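## Task

A free-standing wooden chest with seven shallow drawers sits on the table, and its uppermost drawer contains three small round tea tins. Pull that drawer open and put one tin on the table so that it rests entirely on the table top, upright or on its side. When finished, the remaining two tins must still be in that drawer, all seven drawers must be closed, and the chest must not have moved from its spot. Nothing may still be in motion at the end, and nothing may count as done only because the robot is holding it. Release everything and move the hands away.

## Robot and tools

Robot: two arms, left_arm and right_arm, facing each other across the table. left_arm's base is on the +y side. Both carry an identical five-finger right hand, so hand numbers and axes mean the same thing on both; they are not mirrored.

World frame: origin on the table top halfway between the arm bases, z = 0 is the table surface, +z up. Results give each hand point's position in metres and orientation as a wxyz quaternion, plus velocities (m/s, rad/s). Printed positions can be somewhat off, more so at long reach.

Hand point: a spot 0.05 m in front of the palm, where index pad and thumb tip meet in a pinch. Its +z runs along the straightened fingers (fingertips 0.06-0.07 m beyond it), +y points out of the palm, +x runs across the palm toward the little finger. A wrist bracket on the little-finger side sticks out 0.03 m beyond the point along +y and 0.11 m across the palm; it can collide.

The 28-number row: one flat list covering both arms. Numbers 1-14 are left: dx, dy, dz, rx, ry, rz, then little, ring, middle, index, thumb_bend, thumb_turn, force_limit, speed. Numbers 15-28 repeat that order for right. All values lie in [-1, 1]. The first six of each arm are an offset, not a pose: they are measured in that hand point's own axes, starting from its pose in the most recent result that reported it (or from its current pose for a scene's first call or a reply's later calls). Scale: 1.0 equals 0.6 m of travel or 180 degrees of turning; rx, ry, rz form a single rotation vector. All-zero offsets do not hold still; they pull the hand back to that reference pose. Each step the controller limits the commanded pose to within 100 mm and 16 degrees of where the hand actually is, and lags about 0.17 s.

Hand numbers are absolute targets, not offsets. Fingers: +1 straight, -1 curled into the palm. thumb_bend: +1 straight, -1 fully bent. thumb_turn: +1 beside the palm, -1 across in front of it. A pinch is roughly index -0.22, thumb_bend -0.75, thumb_turn -0.57. force_limit maps linearly from about 0 N at -1 to 10 N at +1 (15 N for thumb motors) and only stops closing. speed maps from nearly zero at -1 to full at +1 (full travel 0.6 s); close at -0.9 or slower for a gentle grip. There is no 'no change' value: to keep a hand as it is, resend its last eight numbers, or before any, its hand_measured six plus hand_force_limit and hand_speed. A full-hand wrap suits objects 0.035-0.08 m across; turn the thumb in before reaching.

Tools:
execute_actions: 'actions' holds at most one item. Empty list = just report state. {'rows': [...], 'steps': n} runs up to 15 control steps of 1/30 s (default 15); each row is one step, the last repeats. {'steps': n} without rows waits up to 300 steps counted from the last result, including reply time. 'pictures' toggles camera images.
move: 'target' is one 28-number row as above. Each hand travels straight toward its target, both finishing together, over 0.5-10 s. 'speed' is m/s, 0.002 to 0.5 (default 0.25); turning is capped at twice that in rad/s. Optional 'stop_force' in N, 9 to 40, shared by both arms: an arm's path halts when its wrist sensor feels that much added push opposing the motion, then it backs off two steps and holds. Use it only slowly and without rotation; omit it when lifting away from something you press on. Paths do not avoid obstacles or the other arm.
wait: 'seconds' 0 to 10, sends nothing new.
zoom_image: 'camera' is cam_low, cam_left_wrist or cam_right_wrist (each 504x504); 'region' is [x0, y0, x1, y1] pixels, at most 504 by 504.
show_instructions: shows the reference pages.
finished_scene: 'scene' is the current scene's number; ends and grades it, irreversible.

Result lines: the state line per arm; 'Hand target' is where the controller is currently driving. 'pose unreachable' and HELD mean the clearance check altered or blocked a command. A move adds 'move:' with its ending: done, off_target, moving, held, contact (stop_force triggered), or fault; limits=paced means clipping, limits=held means steps were blocked (afterwards speed can jump). Hand fields hand_measured, hand_stopped_by (moving, target, force, stalled, fault), hand_load_n (positive pushes a finger open; near zero means the grip is lost), hand_force_limit, hand_speed list six values in motor order. Wrist force and torque are in the end effector's axes, noisy with offsets up to about 4 N, saturating near 50 N.

Cautions: arms are stiff, so pushing even slightly past a hard contact can trigger a fault stop (10 s); torque limits are 133 N m for big joints and 24.9 N m for wrist joints, and 150 N of outside force also faults. Never let the arms collide or press on each other. Fast contact hits harder. Loose objects may get occasional nudges. Do not tip the chest, slide it, drop tins, or knock anything off the table. Holding loads heats motors; MOTOR HOT appears at 70 °C and brakes engage at 85 °C. Before finishing, open the hand, retreat, and confirm everything is still.

Each tool is called after "Call:" by a JSON object that holds its "op" and its "data".

Reference images:

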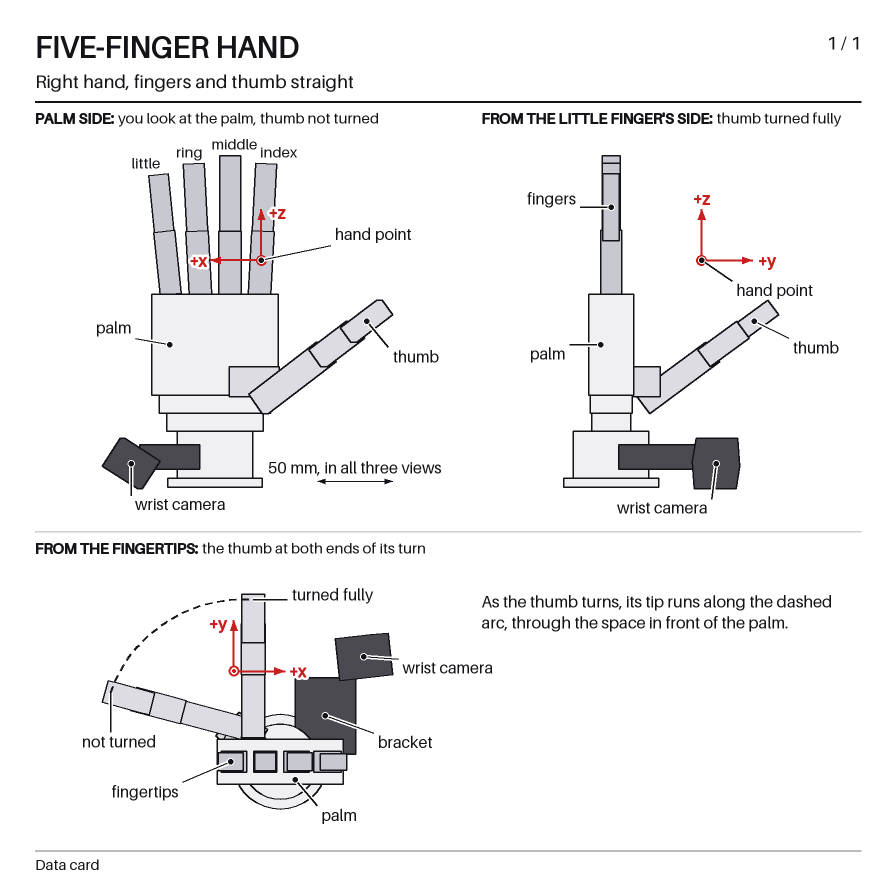

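## Session

Call:
{"op": "execute_actions", "data": {"actions": []}}

Scene clock: 0.00 s of 6600.00 s.
left_arm: end_effector_position=(+0.2717, +0.4169, +0.4896) hand_measured=(+1.000, +1.000, +1.000, +1.000, +1.000, +1.000) hand_load_n=(+0.0, +0.0, +0.0, +0.0, +0.0, +0.0) hand_stopped_by=(target, target, target, target, target, target) hand_force_limit=0.00 hand_speed=-0.80 end_effector_quat_wxyz=(+0.022, +0.407, +0.913, -0.012) end_effector_velocity=(+0.000, +0.000, +0.000) end_effector_angular_velocity=(+0.000, +0.000, +0.000) | right_arm: end_effector_position=(+0.1226, -0.2686, +0.4752) hand_measured=(+1.000, +1.000, +1.000, +1.000, +1.000, +1.000) hand_load_n=(+0.0, +0.0, +0.0, +0.0, +0.0, +0.0) hand_stopped_by=(target, target, target, target, target, target) hand_force_limit=0.00 hand_speed=-0.80 end_effector_quat_wxyz=(+0.010, -0.366, +0.931, -0.006) end_effector_velocity=(+0.000, -0.000, -0.000) end_effector_angular_velocity=(-0.000, +0.001, -0.002)
Joint positions: left_arm=[ 0.546 -1.735  1.311  1.946  1.559 -1.888] | right_arm=[-1.215 -1.729  1.348  1.932  1.584 -1.917]
Joint velocities: left_arm=[ 0. -0.  0.  0. -0. -0.] | right_arm=[-0.002  0.     0.001  0.    -0.     0.   ]
Wrist force (N, on the end effector, along its own x y z axes, offset not removed): no reading
Wrist torque (N m, same axes, about the end effector's origin, offset not removed): no reading
Hand target (left_arm): +0.272, +0.417, +0.490; +0.022, +0.407, +0.913, -0.012
Hand target (right_arm): +0.123, -0.269, +0.475; +0.010, -0.366, +0.931, -0.006

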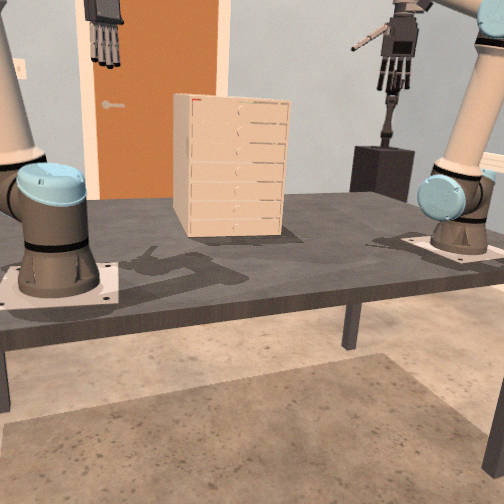

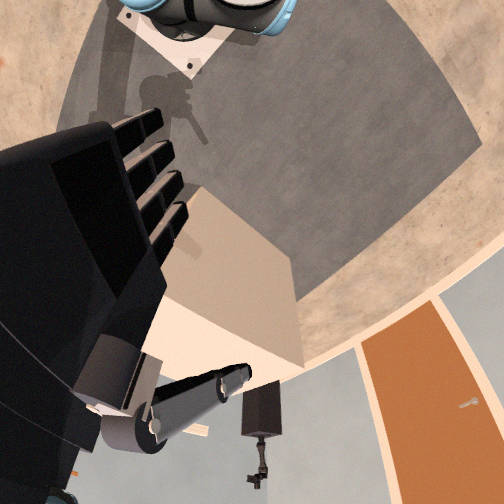

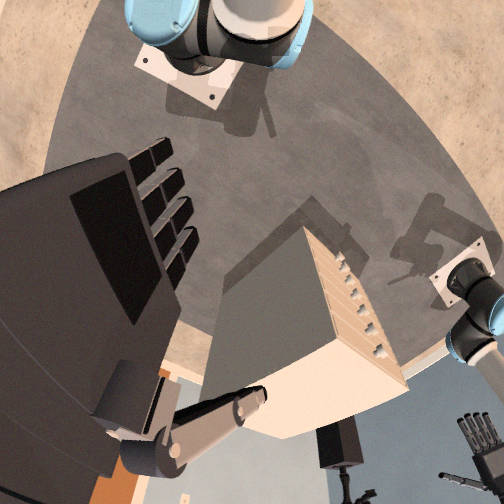

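Call:
{"op": "zoom_image", "data": {"camera": "cam_low", "region": [150, 70, 320, 250]}}

Call:
{"op": "zoom_image", "data": {"camera": "cam_right_wrist", "region": [190, 190, 430, 450]}}

Region (150, 70, 320, 250) of cam_low's 504x504 image, scaled by 2.800, with more detail than that image has.

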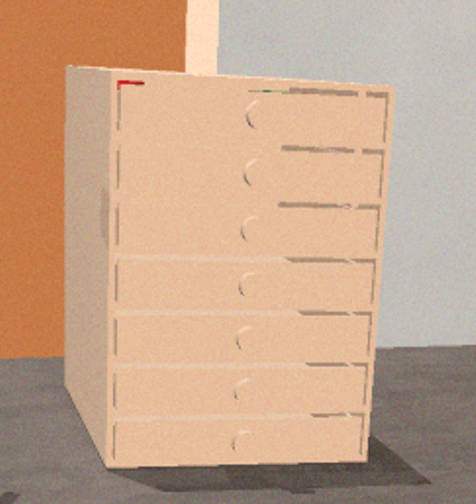

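Region (190, 190, 430, 450) of cam_right_wrist's 504x504 image, scaled by 1.938, with more detail than that image has; it fills the left 465 columns of this view, and the rest is white.

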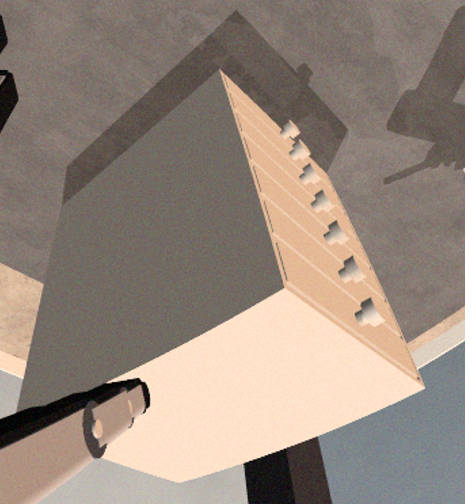

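Call:
{"op": "zoom_image", "data": {"camera": "cam_left_wrist", "region": [130, 160, 350, 420]}}

Region (130, 160, 350, 420) of cam_left_wrist's 504x504 image, scaled by 1.938, with more detail than that image has; it fills the left 426 columns of this view, and the rest is white.

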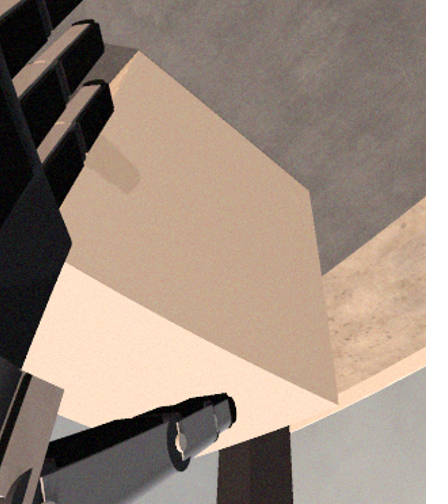

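Call:
{"op": "move", "data": {"target": [-0.6247,-0.0943,0.033,0,0,0, 1,1,1,1,1,1,0,-0.8,  0,0,0,0,0,0, 1,1,1,1,1,1,0,-0.8], "speed": 0.3}}

Scene clock: 122.00 s of 6600.00 s.
left_arm: end_effector_position=(+0.4789, +0.1008, +0.4868) hand_measured=(+1.000, +1.000, +1.000, +1.000, +1.000, +1.000) hand_load_n=(+0.0, +0.0, +0.0, +0.0, +0.0, +0.0) hand_stopped_by=(target, target, target, target, target, target) hand_force_limit=0.00 hand_speed=-0.80 end_effector_quat_wxyz=(+0.198, +0.437, +0.877, -0.034) end_effector_velocity=(+0.001, -0.002, -0.000) end_effector_angular_velocity=(-0.011, +0.001, -0.003) | right_arm: end_effector_position=(+0.1226, -0.2686, +0.4752) hand_measured=(+1.000, +1.000, +1.000, +1.000, +1.000, +1.000) hand_load_n=(+0.0, +0.0, +0.0, +0.0, +0.0, +0.0) hand_stopped_by=(target, target, target, target, target, target) hand_force_limit=0.00 hand_speed=-0.80 end_effector_quat_wxyz=(+0.010, -0.366, +0.931, -0.006) end_effector_velocity=(+0.000, -0.000, -0.000) end_effector_angular_velocity=(+0.000, -0.001, +0.001)
Joint positions: left_arm=[ 0.585 -0.79   0.034  1.965  1.386 -1.729] | right_arm=[-1.215 -1.729  1.348  1.932  1.584 -1.917]
Joint velocities: left_arm=[ 0.004  0.    -0.002 -0.009  0.008  0.005] | right_arm=[-0.001 -0.     0.    -0.001 -0.    -0.002]
Wrist force (N, on the end effector, along its own x y z axes, offset not removed): left_arm=[0.9 0.3 0.5] | right_arm=[-0.1 1.6 -0.8]
Wrist torque (N m, same axes, about the end effector's origin, offset not removed): left_arm=[0.17 -0.17 -0.01] | right_arm=[0.46 -0.15 0.07]
Hand target (left_arm): +0.479, +0.101, +0.487; +0.199, +0.437, +0.877, -0.035
Hand target (right_arm): +0.123, -0.269, +0.475; +0.010, -0.366, +0.931, -0.006
Off the commanded pose (left_arm): 0.003 m, 21 deg; orientation clipped at the last step of the last action.
Off the commanded pose (right_arm): 0.000 m, 0 deg.
elbow stopped short (left arm): the move would have taken joint 3 (elbow) straighter than the controller allows; a more bent joint 3 avoids this.
After step 90, 117.00 s passed at rest.
move: off_target (left_arm); limits=paced
camera_calibration (this result's frames):
cam_left_wrist: T_world_to_cam=[[0.818416, 0.563387, 0.113091, -0.503688], [0.240199, -0.514205, 0.823345, -0.467392], [0.522015, -0.646675, -0.556159, 0.211675], [0, 0, 0, 1]] pos_world=[0.413997, 0.180321, 0.559513]
cam_right_wrist: T_world_to_cam=[[-0.561915, 0.824792, -0.0630023, 0.333066], [0.689829, 0.509273, 0.514565, -0.180878], [0.456494, 0.245681, -0.855134, 0.550376], [0, 0, 0, 1]] pos_world=[0.0606863, -0.31781, 0.584703]

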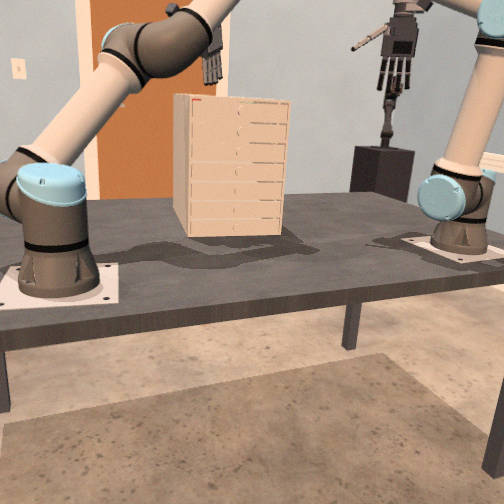

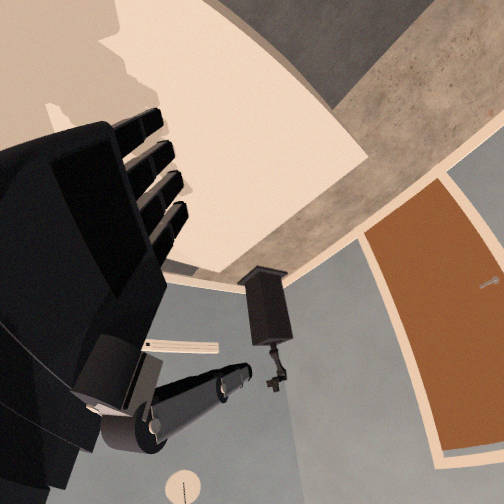

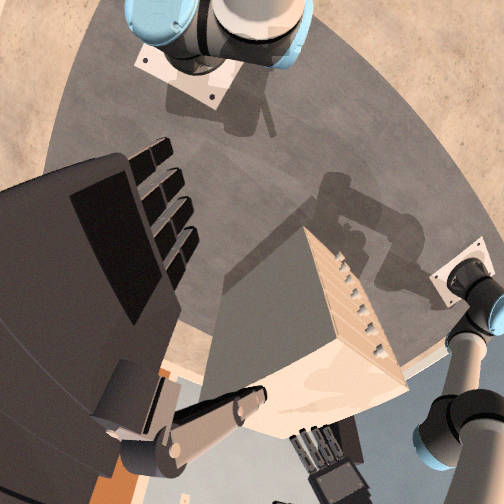

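Call:
{"op": "move", "data": {"target": [0.0893,-0.0258,0.0055,0,0,0, 1,1,1,1,1,1,0,-0.8,  -0.4095,0.3798,0.2155,0,0,0.772, 1,1,1,0.2,-0.4,-0.57,0,0], "speed": 0.3}}

Scene clock: 170.93 s of 6600.00 s.
left_arm: end_effector_position=(+0.4509, +0.1218, +0.4694) hand_measured=(+1.000, +1.000, +1.000, +1.000, +1.000, +1.000) hand_load_n=(+0.0, +0.0, +0.0, +0.0, +0.0, +0.0) hand_stopped_by=(target, target, target, target, target, target) hand_force_limit=0.00 hand_speed=-0.80 end_effector_quat_wxyz=(+0.198, +0.437, +0.877, -0.034) end_effector_velocity=(-0.000, +0.000, +0.000) end_effector_angular_velocity=(+0.001, -0.001, -0.000) | right_arm: end_effector_position=(+0.1415, -0.0375, +0.3839) hand_measured=(+1.000, +1.000, +1.000, +0.200, -0.400, -0.570) hand_load_n=(+0.0, +0.0, +0.0, +0.0, +0.0, +0.0) hand_stopped_by=(target, target, target, target, target, target) hand_force_limit=0.00 hand_speed=0.00 end_effector_quat_wxyz=(+0.009, +0.446, +0.895, +0.005) end_effector_velocity=(+0.000, -0.000, -0.001) end_effector_angular_velocity=(-0.003, +0.001, -0.001)
Joint positions: left_arm=[ 0.551 -1.082  0.611  1.685  1.374 -1.763] | right_arm=[-0.456 -1.116  0.887  1.791  1.589  0.515]
Joint velocities: left_arm=[-0.    -0.001  0.     0.001 -0.001  0.   ] | right_arm=[-0.001  0.     0.001  0.001  0.     0.   ]
Wrist force (N, on the end effector, along its own x y z axes, offset not removed): left_arm=[0.0 0.2 -0.1] | right_arm=[2.7 3.8 0.4]
Wrist torque (N m, same axes, about the end effector's origin, offset not removed): left_arm=[0.18 0.01 -0.11] | right_arm=[0.52 -0.46 0.45]
Hand target (left_arm): +0.451, +0.122, +0.469; +0.198, +0.437, +0.877, -0.034
Hand target (right_arm): +0.141, -0.038, +0.384; +0.009, +0.446, +0.895, +0.005
Off the commanded pose (left_arm): 0.017 m, 0 deg.
Off the commanded pose (right_arm): 0.110 m, 43 deg; position and orientation clipped at the last step of the last action.
After step 90, 41.57 s passed at rest.
move: held (left_arm, right_arm); limits=paced,held; held on 41 of 131 steps (right_arm, left_arm), including the last (right_arm, left_arm)
pose unreachable (left arm): on one or more control steps of this call this arm could not follow its commanded pose, so it was not sent that pose on those steps. On the call's last step it was still not sent that pose. It may still have moved: this result reports where it is.
cause: the commanded pose would bring a part of the arm too close to another arm (a part of this arm just beyond joint 3 (elbow) and a part of the other arm just beyond its joint 4 (wrist 1)).
pose unreachable (right arm): on one or more control steps of this call this arm could not follow its commanded pose, so it was not sent that pose on those steps. On the call's last step it was still not sent that pose. It may still have moved: this result reports where it is.
cause: the commanded pose would bring a part of the arm too close to another arm (a part of this arm just beyond joint 4 (wrist 1) and a part of the other arm just beyond its joint 3 (elbow)).
camera_calibration (this result's frames):
cam_left_wrist: T_world_to_cam=[[0.818461, 0.563413, 0.112638, -0.49051], [0.240468, -0.513944, 0.823429, -0.435723], [0.521821, -0.646859, -0.556126, 0.230272], [0, 0, 0, 1]] pos_world=[0.38608, 0.201376, 0.542098]
cam_right_wrist: T_world_to_cam=[[0.879062, 0.475925, -0.027313, -0.0833748], [0.422148, -0.750557, 0.508385, -0.271652], [0.221453, -0.458432, -0.860697, 0.415897], [0, 0, 0, 1]] pos_world=[0.0958672, 0.0264503, 0.493787]

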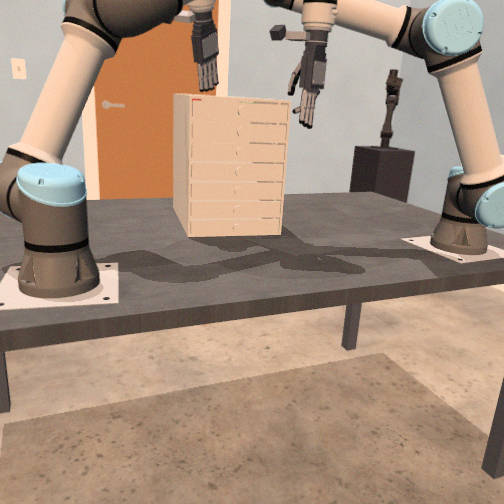

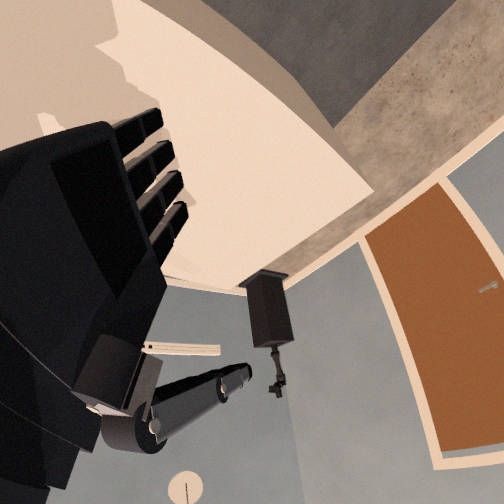

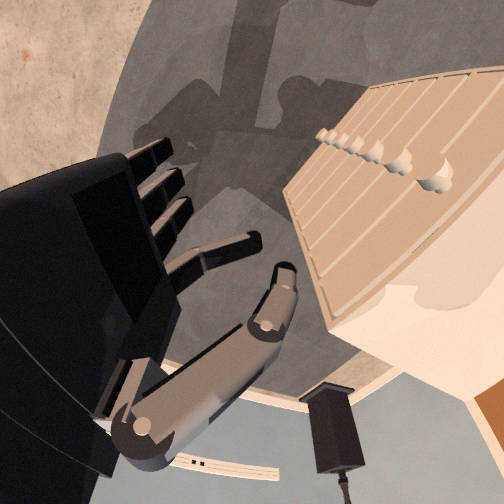

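Call:
{"op": "move", "data": {"target": [-0.0062,-0.0465,-0.0588,-0.0605,-0.1193,0.4850, 1,1,1,1,1,1,0,-0.8,  -0.0453,-0.0575,-0.0271,-0.0870,0.2395,0.2276, 1,1,1,0.2,-0.4,-0.57,0,0], "speed": 0.25}}

Scene clock: 283.10 s of 6600.00 s.
left_arm: end_effector_position=(+0.4199, +0.1103, +0.5004) hand_measured=(+1.000, +1.000, +1.000, +1.000, +1.000, +1.000) hand_load_n=(+0.0, +0.0, +0.0, +0.0, +0.0, +0.0) hand_stopped_by=(target, target, target, target, target, target) hand_force_limit=0.00 hand_speed=-0.80 end_effector_quat_wxyz=(+0.318, +0.844, +0.418, +0.109) end_effector_velocity=(-0.000, +0.001, +0.000) end_effector_angular_velocity=(+0.017, -0.067, -0.138) | right_arm: end_effector_position=(+0.1299, -0.0794, +0.4002) hand_measured=(+1.000, +1.000, +1.000, +0.200, -0.400, -0.570) hand_load_n=(+0.0, +0.0, +0.0, +0.0, +0.0, +0.0) hand_stopped_by=(target, target, target, target, target, target) hand_force_limit=0.00 hand_speed=0.00 end_effector_quat_wxyz=(-0.229, +0.670, +0.664, +0.242) end_effector_velocity=(-0.000, -0.001, +0.000) end_effector_angular_velocity=(+0.177, +0.026, -0.141)
Joint positions: left_arm=[ 0.622 -1.404  1.057  1.254  1.382 -0.364] | right_arm=[-0.651 -1.578  1.367  1.185  1.224  1.083]
Joint velocities: left_arm=[ 0.05  -0.015  0.022 -0.06   0.062  0.193] | right_arm=[-0.02  -0.11   0.124 -0.207 -0.033  0.18 ]
Wrist force (N, on the end effector, along its own x y z axes, offset not removed): left_arm=[-0.4 -0.6 0.9] | right_arm=[2.6 -0.4 0.9]
Wrist torque (N m, same axes, about the end effector's origin, offset not removed): left_arm=[-0.03 0.04 -0.10] | right_arm=[-0.16 -0.33 0.30]
Hand target (left_arm): +0.420, +0.110, +0.500; +0.320, +0.848, +0.408, +0.111
Hand target (right_arm): +0.130, -0.080, +0.400; -0.236, +0.673, +0.655, +0.250
Off the commanded pose (left_arm): 0.000 m, 16 deg; orientation clipped at the last step of the last action.
Off the commanded pose (right_arm): 0.001 m, 8 deg.
After step 90, 100.90 s passed at rest.
move: moving (left_arm, right_arm; no rest 5 s after the path's end); limits=paced,held; held on 142 of 248 steps (right_arm, left_arm)
pose unreachable (left arm): on one or more control steps of this call this arm could not follow its commanded pose, so it was not sent that pose on those steps. It may still have moved: this result reports where it is.
cause: the commanded pose would bring a part of the arm too close to another arm (a part of this arm just beyond joint 3 (elbow) and a part of the other arm just beyond its joint 4 (wrist 1)).
pose unreachable (right arm): on one or more control steps of this call this arm could not follow its commanded pose, so it was not sent that pose on those steps. It may still have moved: this result reports where it is.
cause: the commanded pose would bring a part of the arm too close to another arm (a part of this arm just beyond joint 4 (wrist 1) and a part of the other arm just beyond its joint 3 (elbow)).
camera_calibration (this result's frames):
cam_left_wrist: T_world_to_cam=[[0.60766, -0.505302, 0.612715, -0.506011], [-0.794104, -0.374762, 0.478489, 0.132029], [-0.0121589, -0.777318, -0.62899, 0.531296], [0, 0, 0, 1]] pos_world=[0.418787, 0.206778, 0.581046]
cam_right_wrist: T_world_to_cam=[[0.988184, -0.100263, -0.115933, -0.0772563], [-0.117319, -0.981527, -0.151133, 0.00916848], [-0.0986385, 0.162948, -0.981692, 0.552678], [0, 0, 0, 1]] pos_world=[0.131934, -0.0888044, 0.534988]

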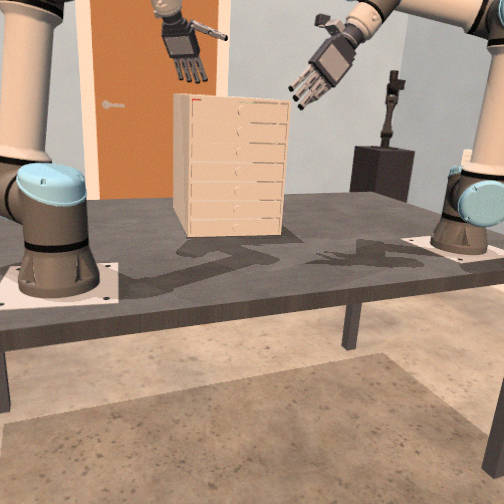

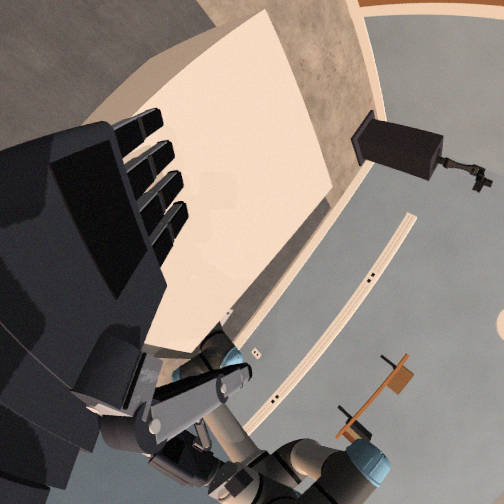

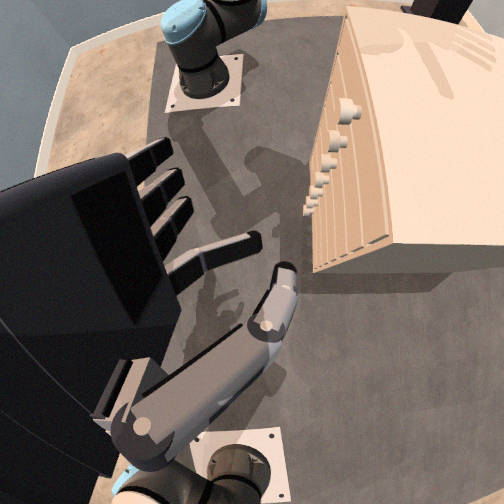

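Call:
{"op": "execute_actions", "data": {"actions": [], "pictures": false}}

Scene clock: 285.73 s of 6600.00 s.
left_arm: end_effector_position=(+0.4201, +0.1100, +0.5005) hand_measured=(+1.000, +1.000, +1.000, +1.000, +1.000, +1.000) hand_load_n=(+0.0, +0.0, +0.0, +0.0, +0.0, +0.0) hand_stopped_by=(target, target, target, target, target, target) hand_force_limit=0.00 hand_speed=-0.80 end_effector_quat_wxyz=(+0.347, +0.884, +0.290, +0.113) end_effector_velocity=(+0.000, -0.000, -0.001) end_effector_angular_velocity=(+0.002, +0.002, +0.001) | right_arm: end_effector_position=(+0.1300, -0.0800, +0.4002) hand_measured=(+1.000, +1.000, +1.000, +0.200, -0.400, -0.570) hand_load_n=(+0.0, +0.0, +0.0, +0.0, +0.0, +0.0) hand_stopped_by=(target, target, target, target, target, target) hand_force_limit=0.00 hand_speed=0.00 end_effector_quat_wxyz=(-0.257, +0.685, +0.620, +0.284) end_effector_velocity=(+0.000, -0.000, +0.000) end_effector_angular_velocity=(-0.001, -0.001, +0.000)
Joint positions: left_arm=[ 0.733 -1.407  1.071  1.158  1.55  -0.026] | right_arm=[-0.655 -1.645  1.444  1.053  1.22   1.195]
Joint velocities: left_arm=[ 0.     0.002  0.     0.001  0.    -0.001] | right_arm=[-0.    -0.    -0.     0.001  0.    -0.001]
Wrist force (N, on the end effector, along its own x y z axes, offset not removed): left_arm=[0.2 -1.0 -0.3] | right_arm=[1.1 0.9 0.5]
Wrist torque (N m, same axes, about the end effector's origin, offset not removed): left_arm=[-0.04 -0.12 -0.09] | right_arm=[0.24 -0.15 0.22]
Hand target (left_arm): +0.420, +0.110, +0.501; +0.347, +0.884, +0.290, +0.113
Hand target (right_arm): +0.130, -0.080, +0.400; -0.257, +0.685, +0.620, +0.284
Off the commanded pose (left_arm): 0.000 m, 0 deg; orientation clipped at the last step of the last action.
Off the commanded pose (right_arm): 0.000 m, 0 deg.
Steps of this call (steps 1 to 79: nothing new was sent). Readings (end_effector_position | what the end effector reports):
1: left_arm (+0.4199, +0.1103, +0.5004) | right_arm (+0.1299, -0.0795, +0.4002) | left_arm hand_measured=(+1.000, +1.000, +1.000, +1.000, +1.000, +1.000) hand_load_n=(+0.0, +0.0, +0.0, +0.0, +0.0, +0.0) hand_stopped_by=(target, target, target, target, target, target) hand_force_limit=0.00 hand_speed=-0.80 | right_arm hand_measured=(+1.000, +1.000, +1.000, +0.200, -0.400, -0.570) hand_load_n=(+0.0, +0.0, +0.0, +0.0, +0.0, +0.0) hand_stopped_by=(target, target, target, target, target, target) hand_force_limit=0.00 hand_speed=0.00
2: left_arm (+0.4199, +0.1103, +0.5004) | right_arm (+0.1299, -0.0795, +0.4002) | left_arm hand_measured=(+1.000, +1.000, +1.000, +1.000, +1.000, +1.000) hand_load_n=(+0.0, +0.0, +0.0, +0.0, +0.0, +0.0) hand_stopped_by=(target, target, target, target, target, target) hand_force_limit=0.00 hand_speed=-0.80 | right_arm hand_measured=(+1.000, +1.000, +1.000, +0.200, -0.400, -0.570) hand_load_n=(+0.0, +0.0, +0.0, +0.0, +0.0, +0.0) hand_stopped_by=(target, target, target, target, target, target) hand_force_limit=0.00 hand_speed=0.00
4: left_arm (+0.4199, +0.1103, +0.5004) | right_arm (+0.1299, -0.0796, +0.4002) | left_arm hand_measured=(+1.000, +1.000, +1.000, +1.000, +1.000, +1.000) hand_load_n=(+0.0, +0.0, +0.0, +0.0, +0.0, +0.0) hand_stopped_by=(target, target, target, target, target, target) hand_force_limit=0.00 hand_speed=-0.80 | right_arm hand_measured=(+1.000, +1.000, +1.000, +0.200, -0.400, -0.570) hand_load_n=(+0.0, +0.0, +0.0, +0.0, +0.0, +0.0) hand_stopped_by=(target, target, target, target, target, target) hand_force_limit=0.00 hand_speed=0.00
8: left_arm (+0.4199, +0.1103, +0.5005) | right_arm (+0.1299, -0.0797, +0.4002) | left_arm hand_measured=(+1.000, +1.000, +1.000, +1.000, +1.000, +1.000) hand_load_n=(+0.0, +0.0, +0.0, +0.0, +0.0, +0.0) hand_stopped_by=(target, target, target, target, target, target) hand_force_limit=0.00 hand_speed=-0.80 | right_arm hand_measured=(+1.000, +1.000, +1.000, +0.200, -0.400, -0.570) hand_load_n=(+0.0, +0.0, +0.0, +0.0, +0.0, +0.0) hand_stopped_by=(target, target, target, target, target, target) hand_force_limit=0.00 hand_speed=0.00
79: the state above

Call:
{"op": "move", "data": {"target": [0,-0.0792,0.0853,0,0,0, 1,1,1,1,1,1,0,-0.8,  0,0,0,0,0,0, 1,1,1,0.2,-0.4,-0.57,0,0], "speed": 0.02, "stop_force": 12}}

Scene clock: 299.17 s of 6600.00 s.
left_arm: end_effector_position=(+0.4200, +0.1100, +0.4674) hand_measured=(+1.000, +1.000, +0.998, +1.000, +1.000, +1.000) hand_load_n=(+0.0, +0.0, -7.0, +0.0, +0.0, +0.0) hand_stopped_by=(target, target, target, target, target, target) hand_force_limit=0.00 hand_speed=-0.80 end_effector_quat_wxyz=(+0.347, +0.884, +0.290, +0.113) end_effector_velocity=(+0.000, -0.000, +0.004) end_effector_angular_velocity=(+0.002, +0.001, +0.001) | right_arm: end_effector_position=(+0.1300, -0.0800, +0.4002) hand_measured=(+1.000, +1.000, +1.000, +0.200, -0.400, -0.570) hand_load_n=(+0.0, +0.0, +0.0, +0.0, +0.0, +0.0) hand_stopped_by=(target, target, target, target, target, target) hand_force_limit=0.00 hand_speed=0.00 end_effector_quat_wxyz=(-0.257, +0.685, +0.620, +0.284) end_effector_velocity=(+0.000, -0.000, +0.000) end_effector_angular_velocity=(-0.000, -0.000, -0.001)
Joint positions: left_arm=[ 0.733 -1.431  1.189  1.066  1.55  -0.026] | right_arm=[-0.655 -1.645  1.444  1.053  1.22   1.195]
Joint velocities: left_arm=[-0.     0.004 -0.016  0.015 -0.001 -0.001] | right_arm=[-0.     0.    -0.001  0.001  0.001  0.   ]
Wrist force (N, on the end effector, along its own x y z axes, offset not removed): left_arm=[0.0 5.9 -8.6] | right_arm=[4.1 -1.3 -0.9]
Wrist torque (N m, same axes, about the end effector's origin, offset not removed): left_arm=[0.24 0.15 0.07] | right_arm=[-0.17 -0.53 0.47]
Hand target (left_arm): +0.420, +0.110, +0.468; +0.347, +0.884, +0.290, +0.113
Hand target (right_arm): +0.130, -0.080, +0.400; -0.257, +0.685, +0.620, +0.284
Off the commanded pose (left_arm): 0.037 m, 0 deg.
Off the commanded pose (right_arm): 0.000 m, 0 deg.
After step 90, 8.40 s passed at rest.
move: contact (left_arm)
camera_calibration (this result's frames):
cam_left_wrist: T_world_to_cam=[[0.395817, -0.637794, 0.660717, -0.404861], [-0.907414, -0.161033, 0.38816, 0.214065], [-0.141169, -0.753184, -0.642483, 0.568221], [0, 0, 0, 1]] pos_world=[0.434712, 0.204229, 0.54948]
cam_right_wrist: T_world_to_cam=[[0.975844, -0.169732, -0.137548, -0.0727476], [-0.200323, -0.946403, -0.253361, 0.0631562], [-0.0871724, 0.274795, -0.957543, 0.5505], [0, 0, 0, 1]] pos_world=[0.13163, -0.103851, 0.533123]

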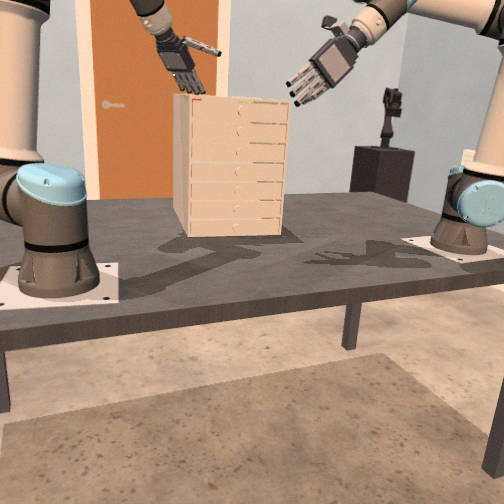

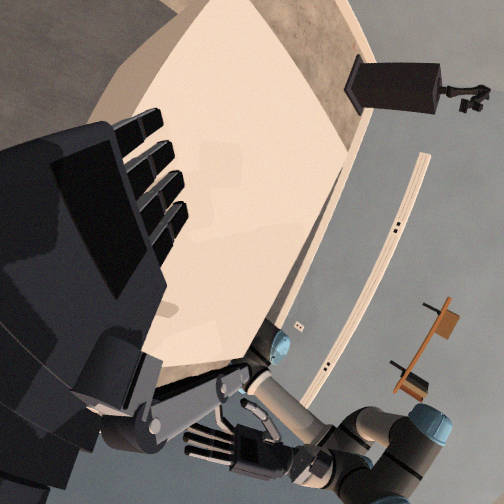

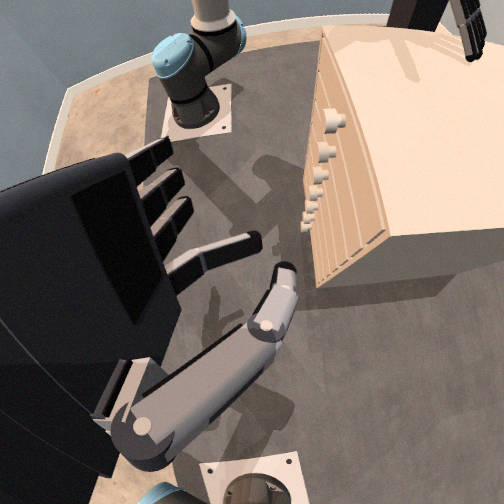

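Call:
{"op": "zoom_image", "data": {"camera": "cam_right_wrist", "region": [280, 20, 420, 260]}}

Region (280, 20, 420, 260) of cam_right_wrist's 504x504 image, scaled by 2.100, with more detail than that image has; it fills the left 294 columns of this view, and the rest is white.

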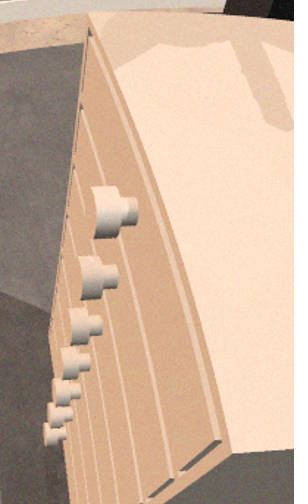

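Call:
{"op": "move", "data": {"target": [0,-0.0011,0.0012,0,0,0, 1,1,1,1,1,1,0,-0.8,  0.1167,0.0415,0.2422,0,0,0, 1,1,1,0.2,-0.4,-0.57,0,0], "speed": 0.15}}

Scene clock: 348.87 s of 6600.00 s.
left_arm: end_effector_position=(+0.4200, +0.1100, +0.4665) hand_measured=(+1.000, +1.000, +0.998, +1.000, +1.000, +1.000) hand_load_n=(+0.0, +0.0, -10.0, +0.0, +0.0, +0.0) hand_stopped_by=(target, target, target, target, target, target) hand_force_limit=0.00 hand_speed=-0.80 end_effector_quat_wxyz=(+0.347, +0.884, +0.290, +0.113) end_effector_velocity=(+0.000, -0.000, -0.000) end_effector_angular_velocity=(+0.001, +0.001, +0.001) | right_arm: end_effector_position=(+0.1700, +0.0688, +0.3468) hand_measured=(+1.000, +1.000, +1.000, +0.200, -0.400, -0.570) hand_load_n=(+0.0, +0.0, +0.0, +0.0, +0.0, +0.0) hand_stopped_by=(target, target, target, target, target, target) hand_force_limit=0.00 hand_speed=0.00 end_effector_quat_wxyz=(-0.257, +0.685, +0.620, +0.284) end_effector_velocity=(-0.000, +0.003, +0.000) end_effector_angular_velocity=(+0.001, -0.002, +0.002)
Joint positions: left_arm=[ 0.733 -1.432  1.192  1.063  1.55  -0.026] | right_arm=[-0.534 -1.271  1.156  0.938  1.3    1.289]
Joint velocities: left_arm=[ 0.     0.001 -0.001  0.001 -0.    -0.   ] | right_arm=[ 0.003  0.007 -0.009  0.001  0.001 -0.   ]
Wrist force (N, on the end effector, along its own x y z axes, offset not removed): left_arm=[-0.1 9.9 -23.8] | right_arm=[4.7 -2.3 -2.9]
Wrist torque (N m, same axes, about the end effector's origin, offset not removed): left_arm=[0.88 0.55 0.18] | right_arm=[-0.15 -0.52 0.45]
Hand target (left_arm): +0.420, +0.110, +0.466; +0.347, +0.884, +0.290, +0.113
Hand target (right_arm): +0.170, +0.069, +0.347; -0.257, +0.685, +0.620, +0.284
Off the commanded pose (left_arm): 0.000 m, 0 deg.
Off the commanded pose (right_arm): 0.000 m, 0 deg.
After step 90, 45.10 s passed at rest.
move: done
camera_calibration (this result's frames):
cam_left_wrist: T_world_to_cam=[[0.395812, -0.637788, 0.660727, -0.404227], [-0.907416, -0.161025, 0.388158, 0.21444], [-0.141168, -0.753192, -0.642475, 0.567596], [0, 0, 0, 1]] pos_world=[0.434711, 0.204228, 0.548513]
cam_right_wrist: T_world_to_cam=[[0.975845, -0.169687, -0.1376, -0.0937865], [-0.200296, -0.946403, -0.253383, 0.198438], [-0.0872292, 0.274824, -0.95753, 0.462023], [0, 0, 0, 1]] pos_world=[0.171569, 0.0449131, 0.479776]

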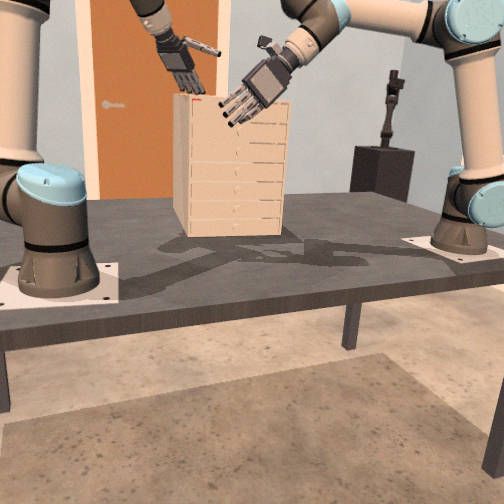

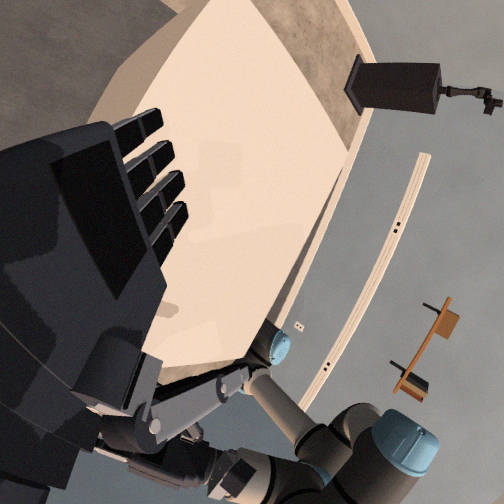

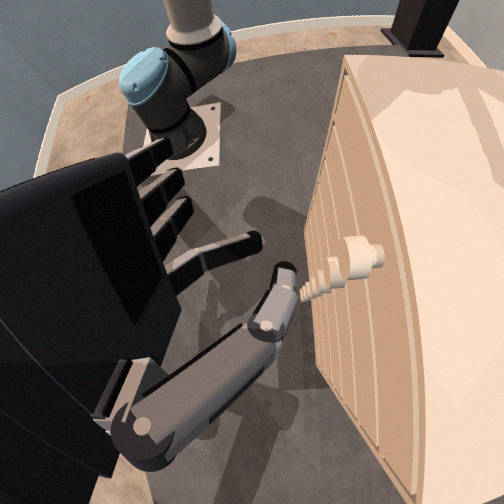

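Call:
{"op": "zoom_image", "data": {"camera": "cam_right_wrist", "region": [230, 190, 410, 340]}}

Region (230, 190, 410, 340) of cam_right_wrist's 504x504 image, scaled by 2.800, with more detail than that image has.

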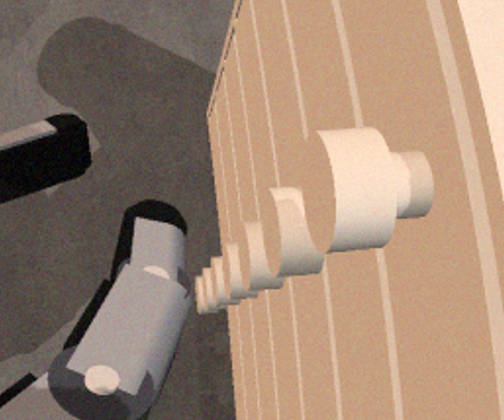

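Call:
{"op": "move", "data": {"target": [0,0,0,0,0,0, 1,1,1,1,1,1,0,-0.8,  0,0.055,0.003,0,0,0, 1,1,1,0.2,-0.4,-0.57,0,0], "speed": 0.04, "stop_force": 10}}

Scene clock: 382.57 s of 6600.00 s.
left_arm: end_effector_position=(+0.4200, +0.1100, +0.4665) hand_measured=(+1.000, +1.000, +0.998, +1.000, +1.000, +1.000) hand_load_n=(+0.0, +0.0, -10.0, +0.0, +0.0, +0.0) hand_stopped_by=(target, target, target, target, target, target) hand_force_limit=0.00 hand_speed=-0.80 end_effector_quat_wxyz=(+0.347, +0.884, +0.290, +0.113) end_effector_velocity=(+0.001, -0.001, -0.001) end_effector_angular_velocity=(+0.001, +0.001, +0.001) | right_arm: end_effector_position=(+0.2018, +0.0669, +0.3456) hand_measured=(+1.000, +1.000, +1.000, +0.200, -0.406, -0.570) hand_load_n=(+0.0, +0.0, +0.0, +0.0, -10.0, +1.5) hand_stopped_by=(target, target, target, target, target, target) hand_force_limit=0.00 hand_speed=0.00 end_effector_quat_wxyz=(-0.257, +0.685, +0.620, +0.284) end_effector_velocity=(-0.002, +0.000, +0.001) end_effector_angular_velocity=(+0.001, -0.002, -0.003)
Joint positions: left_arm=[ 0.733 -1.432  1.192  1.063  1.55  -0.026] | right_arm=[-0.599 -1.255  1.141  0.952  1.257  1.239]
Joint velocities: left_arm=[-0.     0.002  0.001 -0.001 -0.    -0.001] | right_arm=[ 0.005 -0.002  0.    -0.001  0.006  0.006]
Wrist force (N, on the end effector, along its own x y z axes, offset not removed): left_arm=[2.6 9.8 -22.6] | right_arm=[-1.7 -11.1 -6.2]
Wrist torque (N m, same axes, about the end effector's origin, offset not removed): left_arm=[0.80 0.24 0.32] | right_arm=[0.31 0.41 0.11]
Hand target (left_arm): +0.420, +0.110, +0.466; +0.347, +0.884, +0.290, +0.113
Hand target (right_arm): +0.201, +0.067, +0.346; -0.257, +0.685, +0.620, +0.284
Off the commanded pose (left_arm): 0.000 m, 0 deg.
Off the commanded pose (right_arm): 0.001 m, 0 deg.
After step 90, 29.43 s passed at rest.
move: contact (right_arm)
camera_calibration (this result's frames):
cam_left_wrist: T_world_to_cam=[[0.395813, -0.637788, 0.660726, -0.404225], [-0.907416, -0.161026, 0.388159, 0.214441], [-0.141169, -0.753192, -0.642475, 0.567593], [0, 0, 0, 1]] pos_world=[0.434712, 0.204227, 0.548509]
cam_right_wrist: T_world_to_cam=[[0.975821, -0.169556, -0.137927, -0.125255], [-0.200251, -0.946437, -0.253292, 0.202633], [-0.0875917, 0.274788, -0.957507, 0.464205], [0, 0, 0, 1]] pos_world=[0.203465, 0.0429841, 0.478529]

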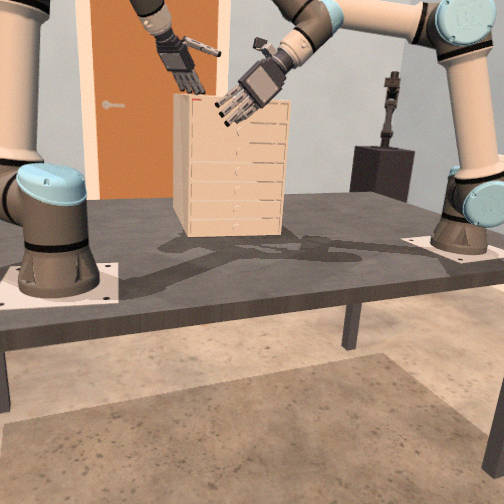

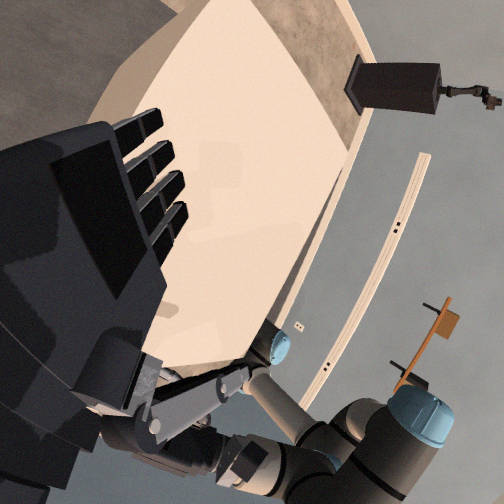

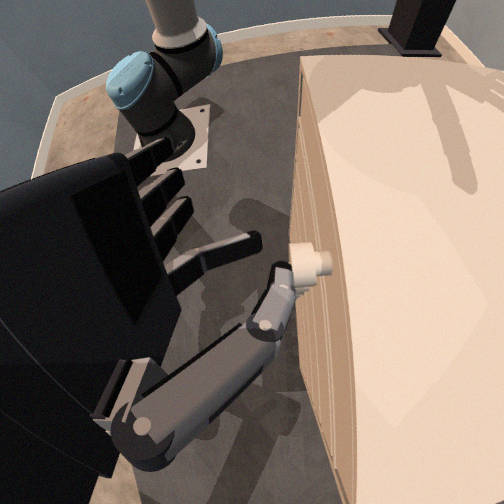

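Call:
{"op": "zoom_image", "data": {"camera": "cam_right_wrist", "region": [220, 200, 360, 340]}}

Call:
{"op": "zoom_image", "data": {"camera": "cam_low", "region": [190, 50, 310, 150]}}

Region (220, 200, 360, 340) of cam_right_wrist's 504x504 image, scaled by 3.600, with more detail than that image has.

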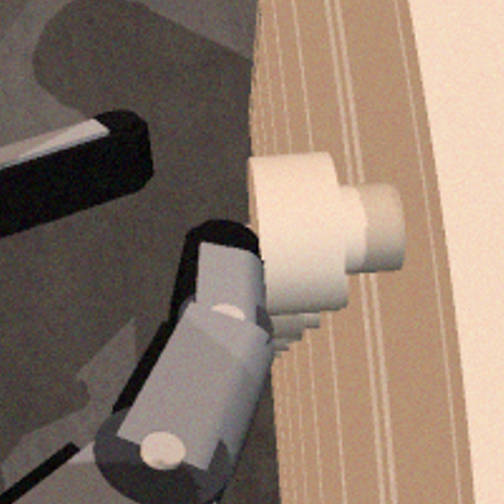

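Region (190, 50, 310, 150) of cam_low's 504x504 image, scaled by 4.200, with more detail than that image has.

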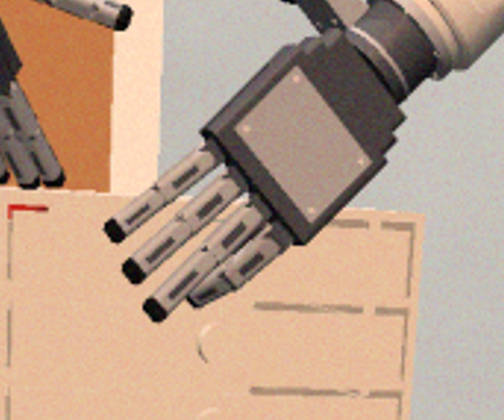

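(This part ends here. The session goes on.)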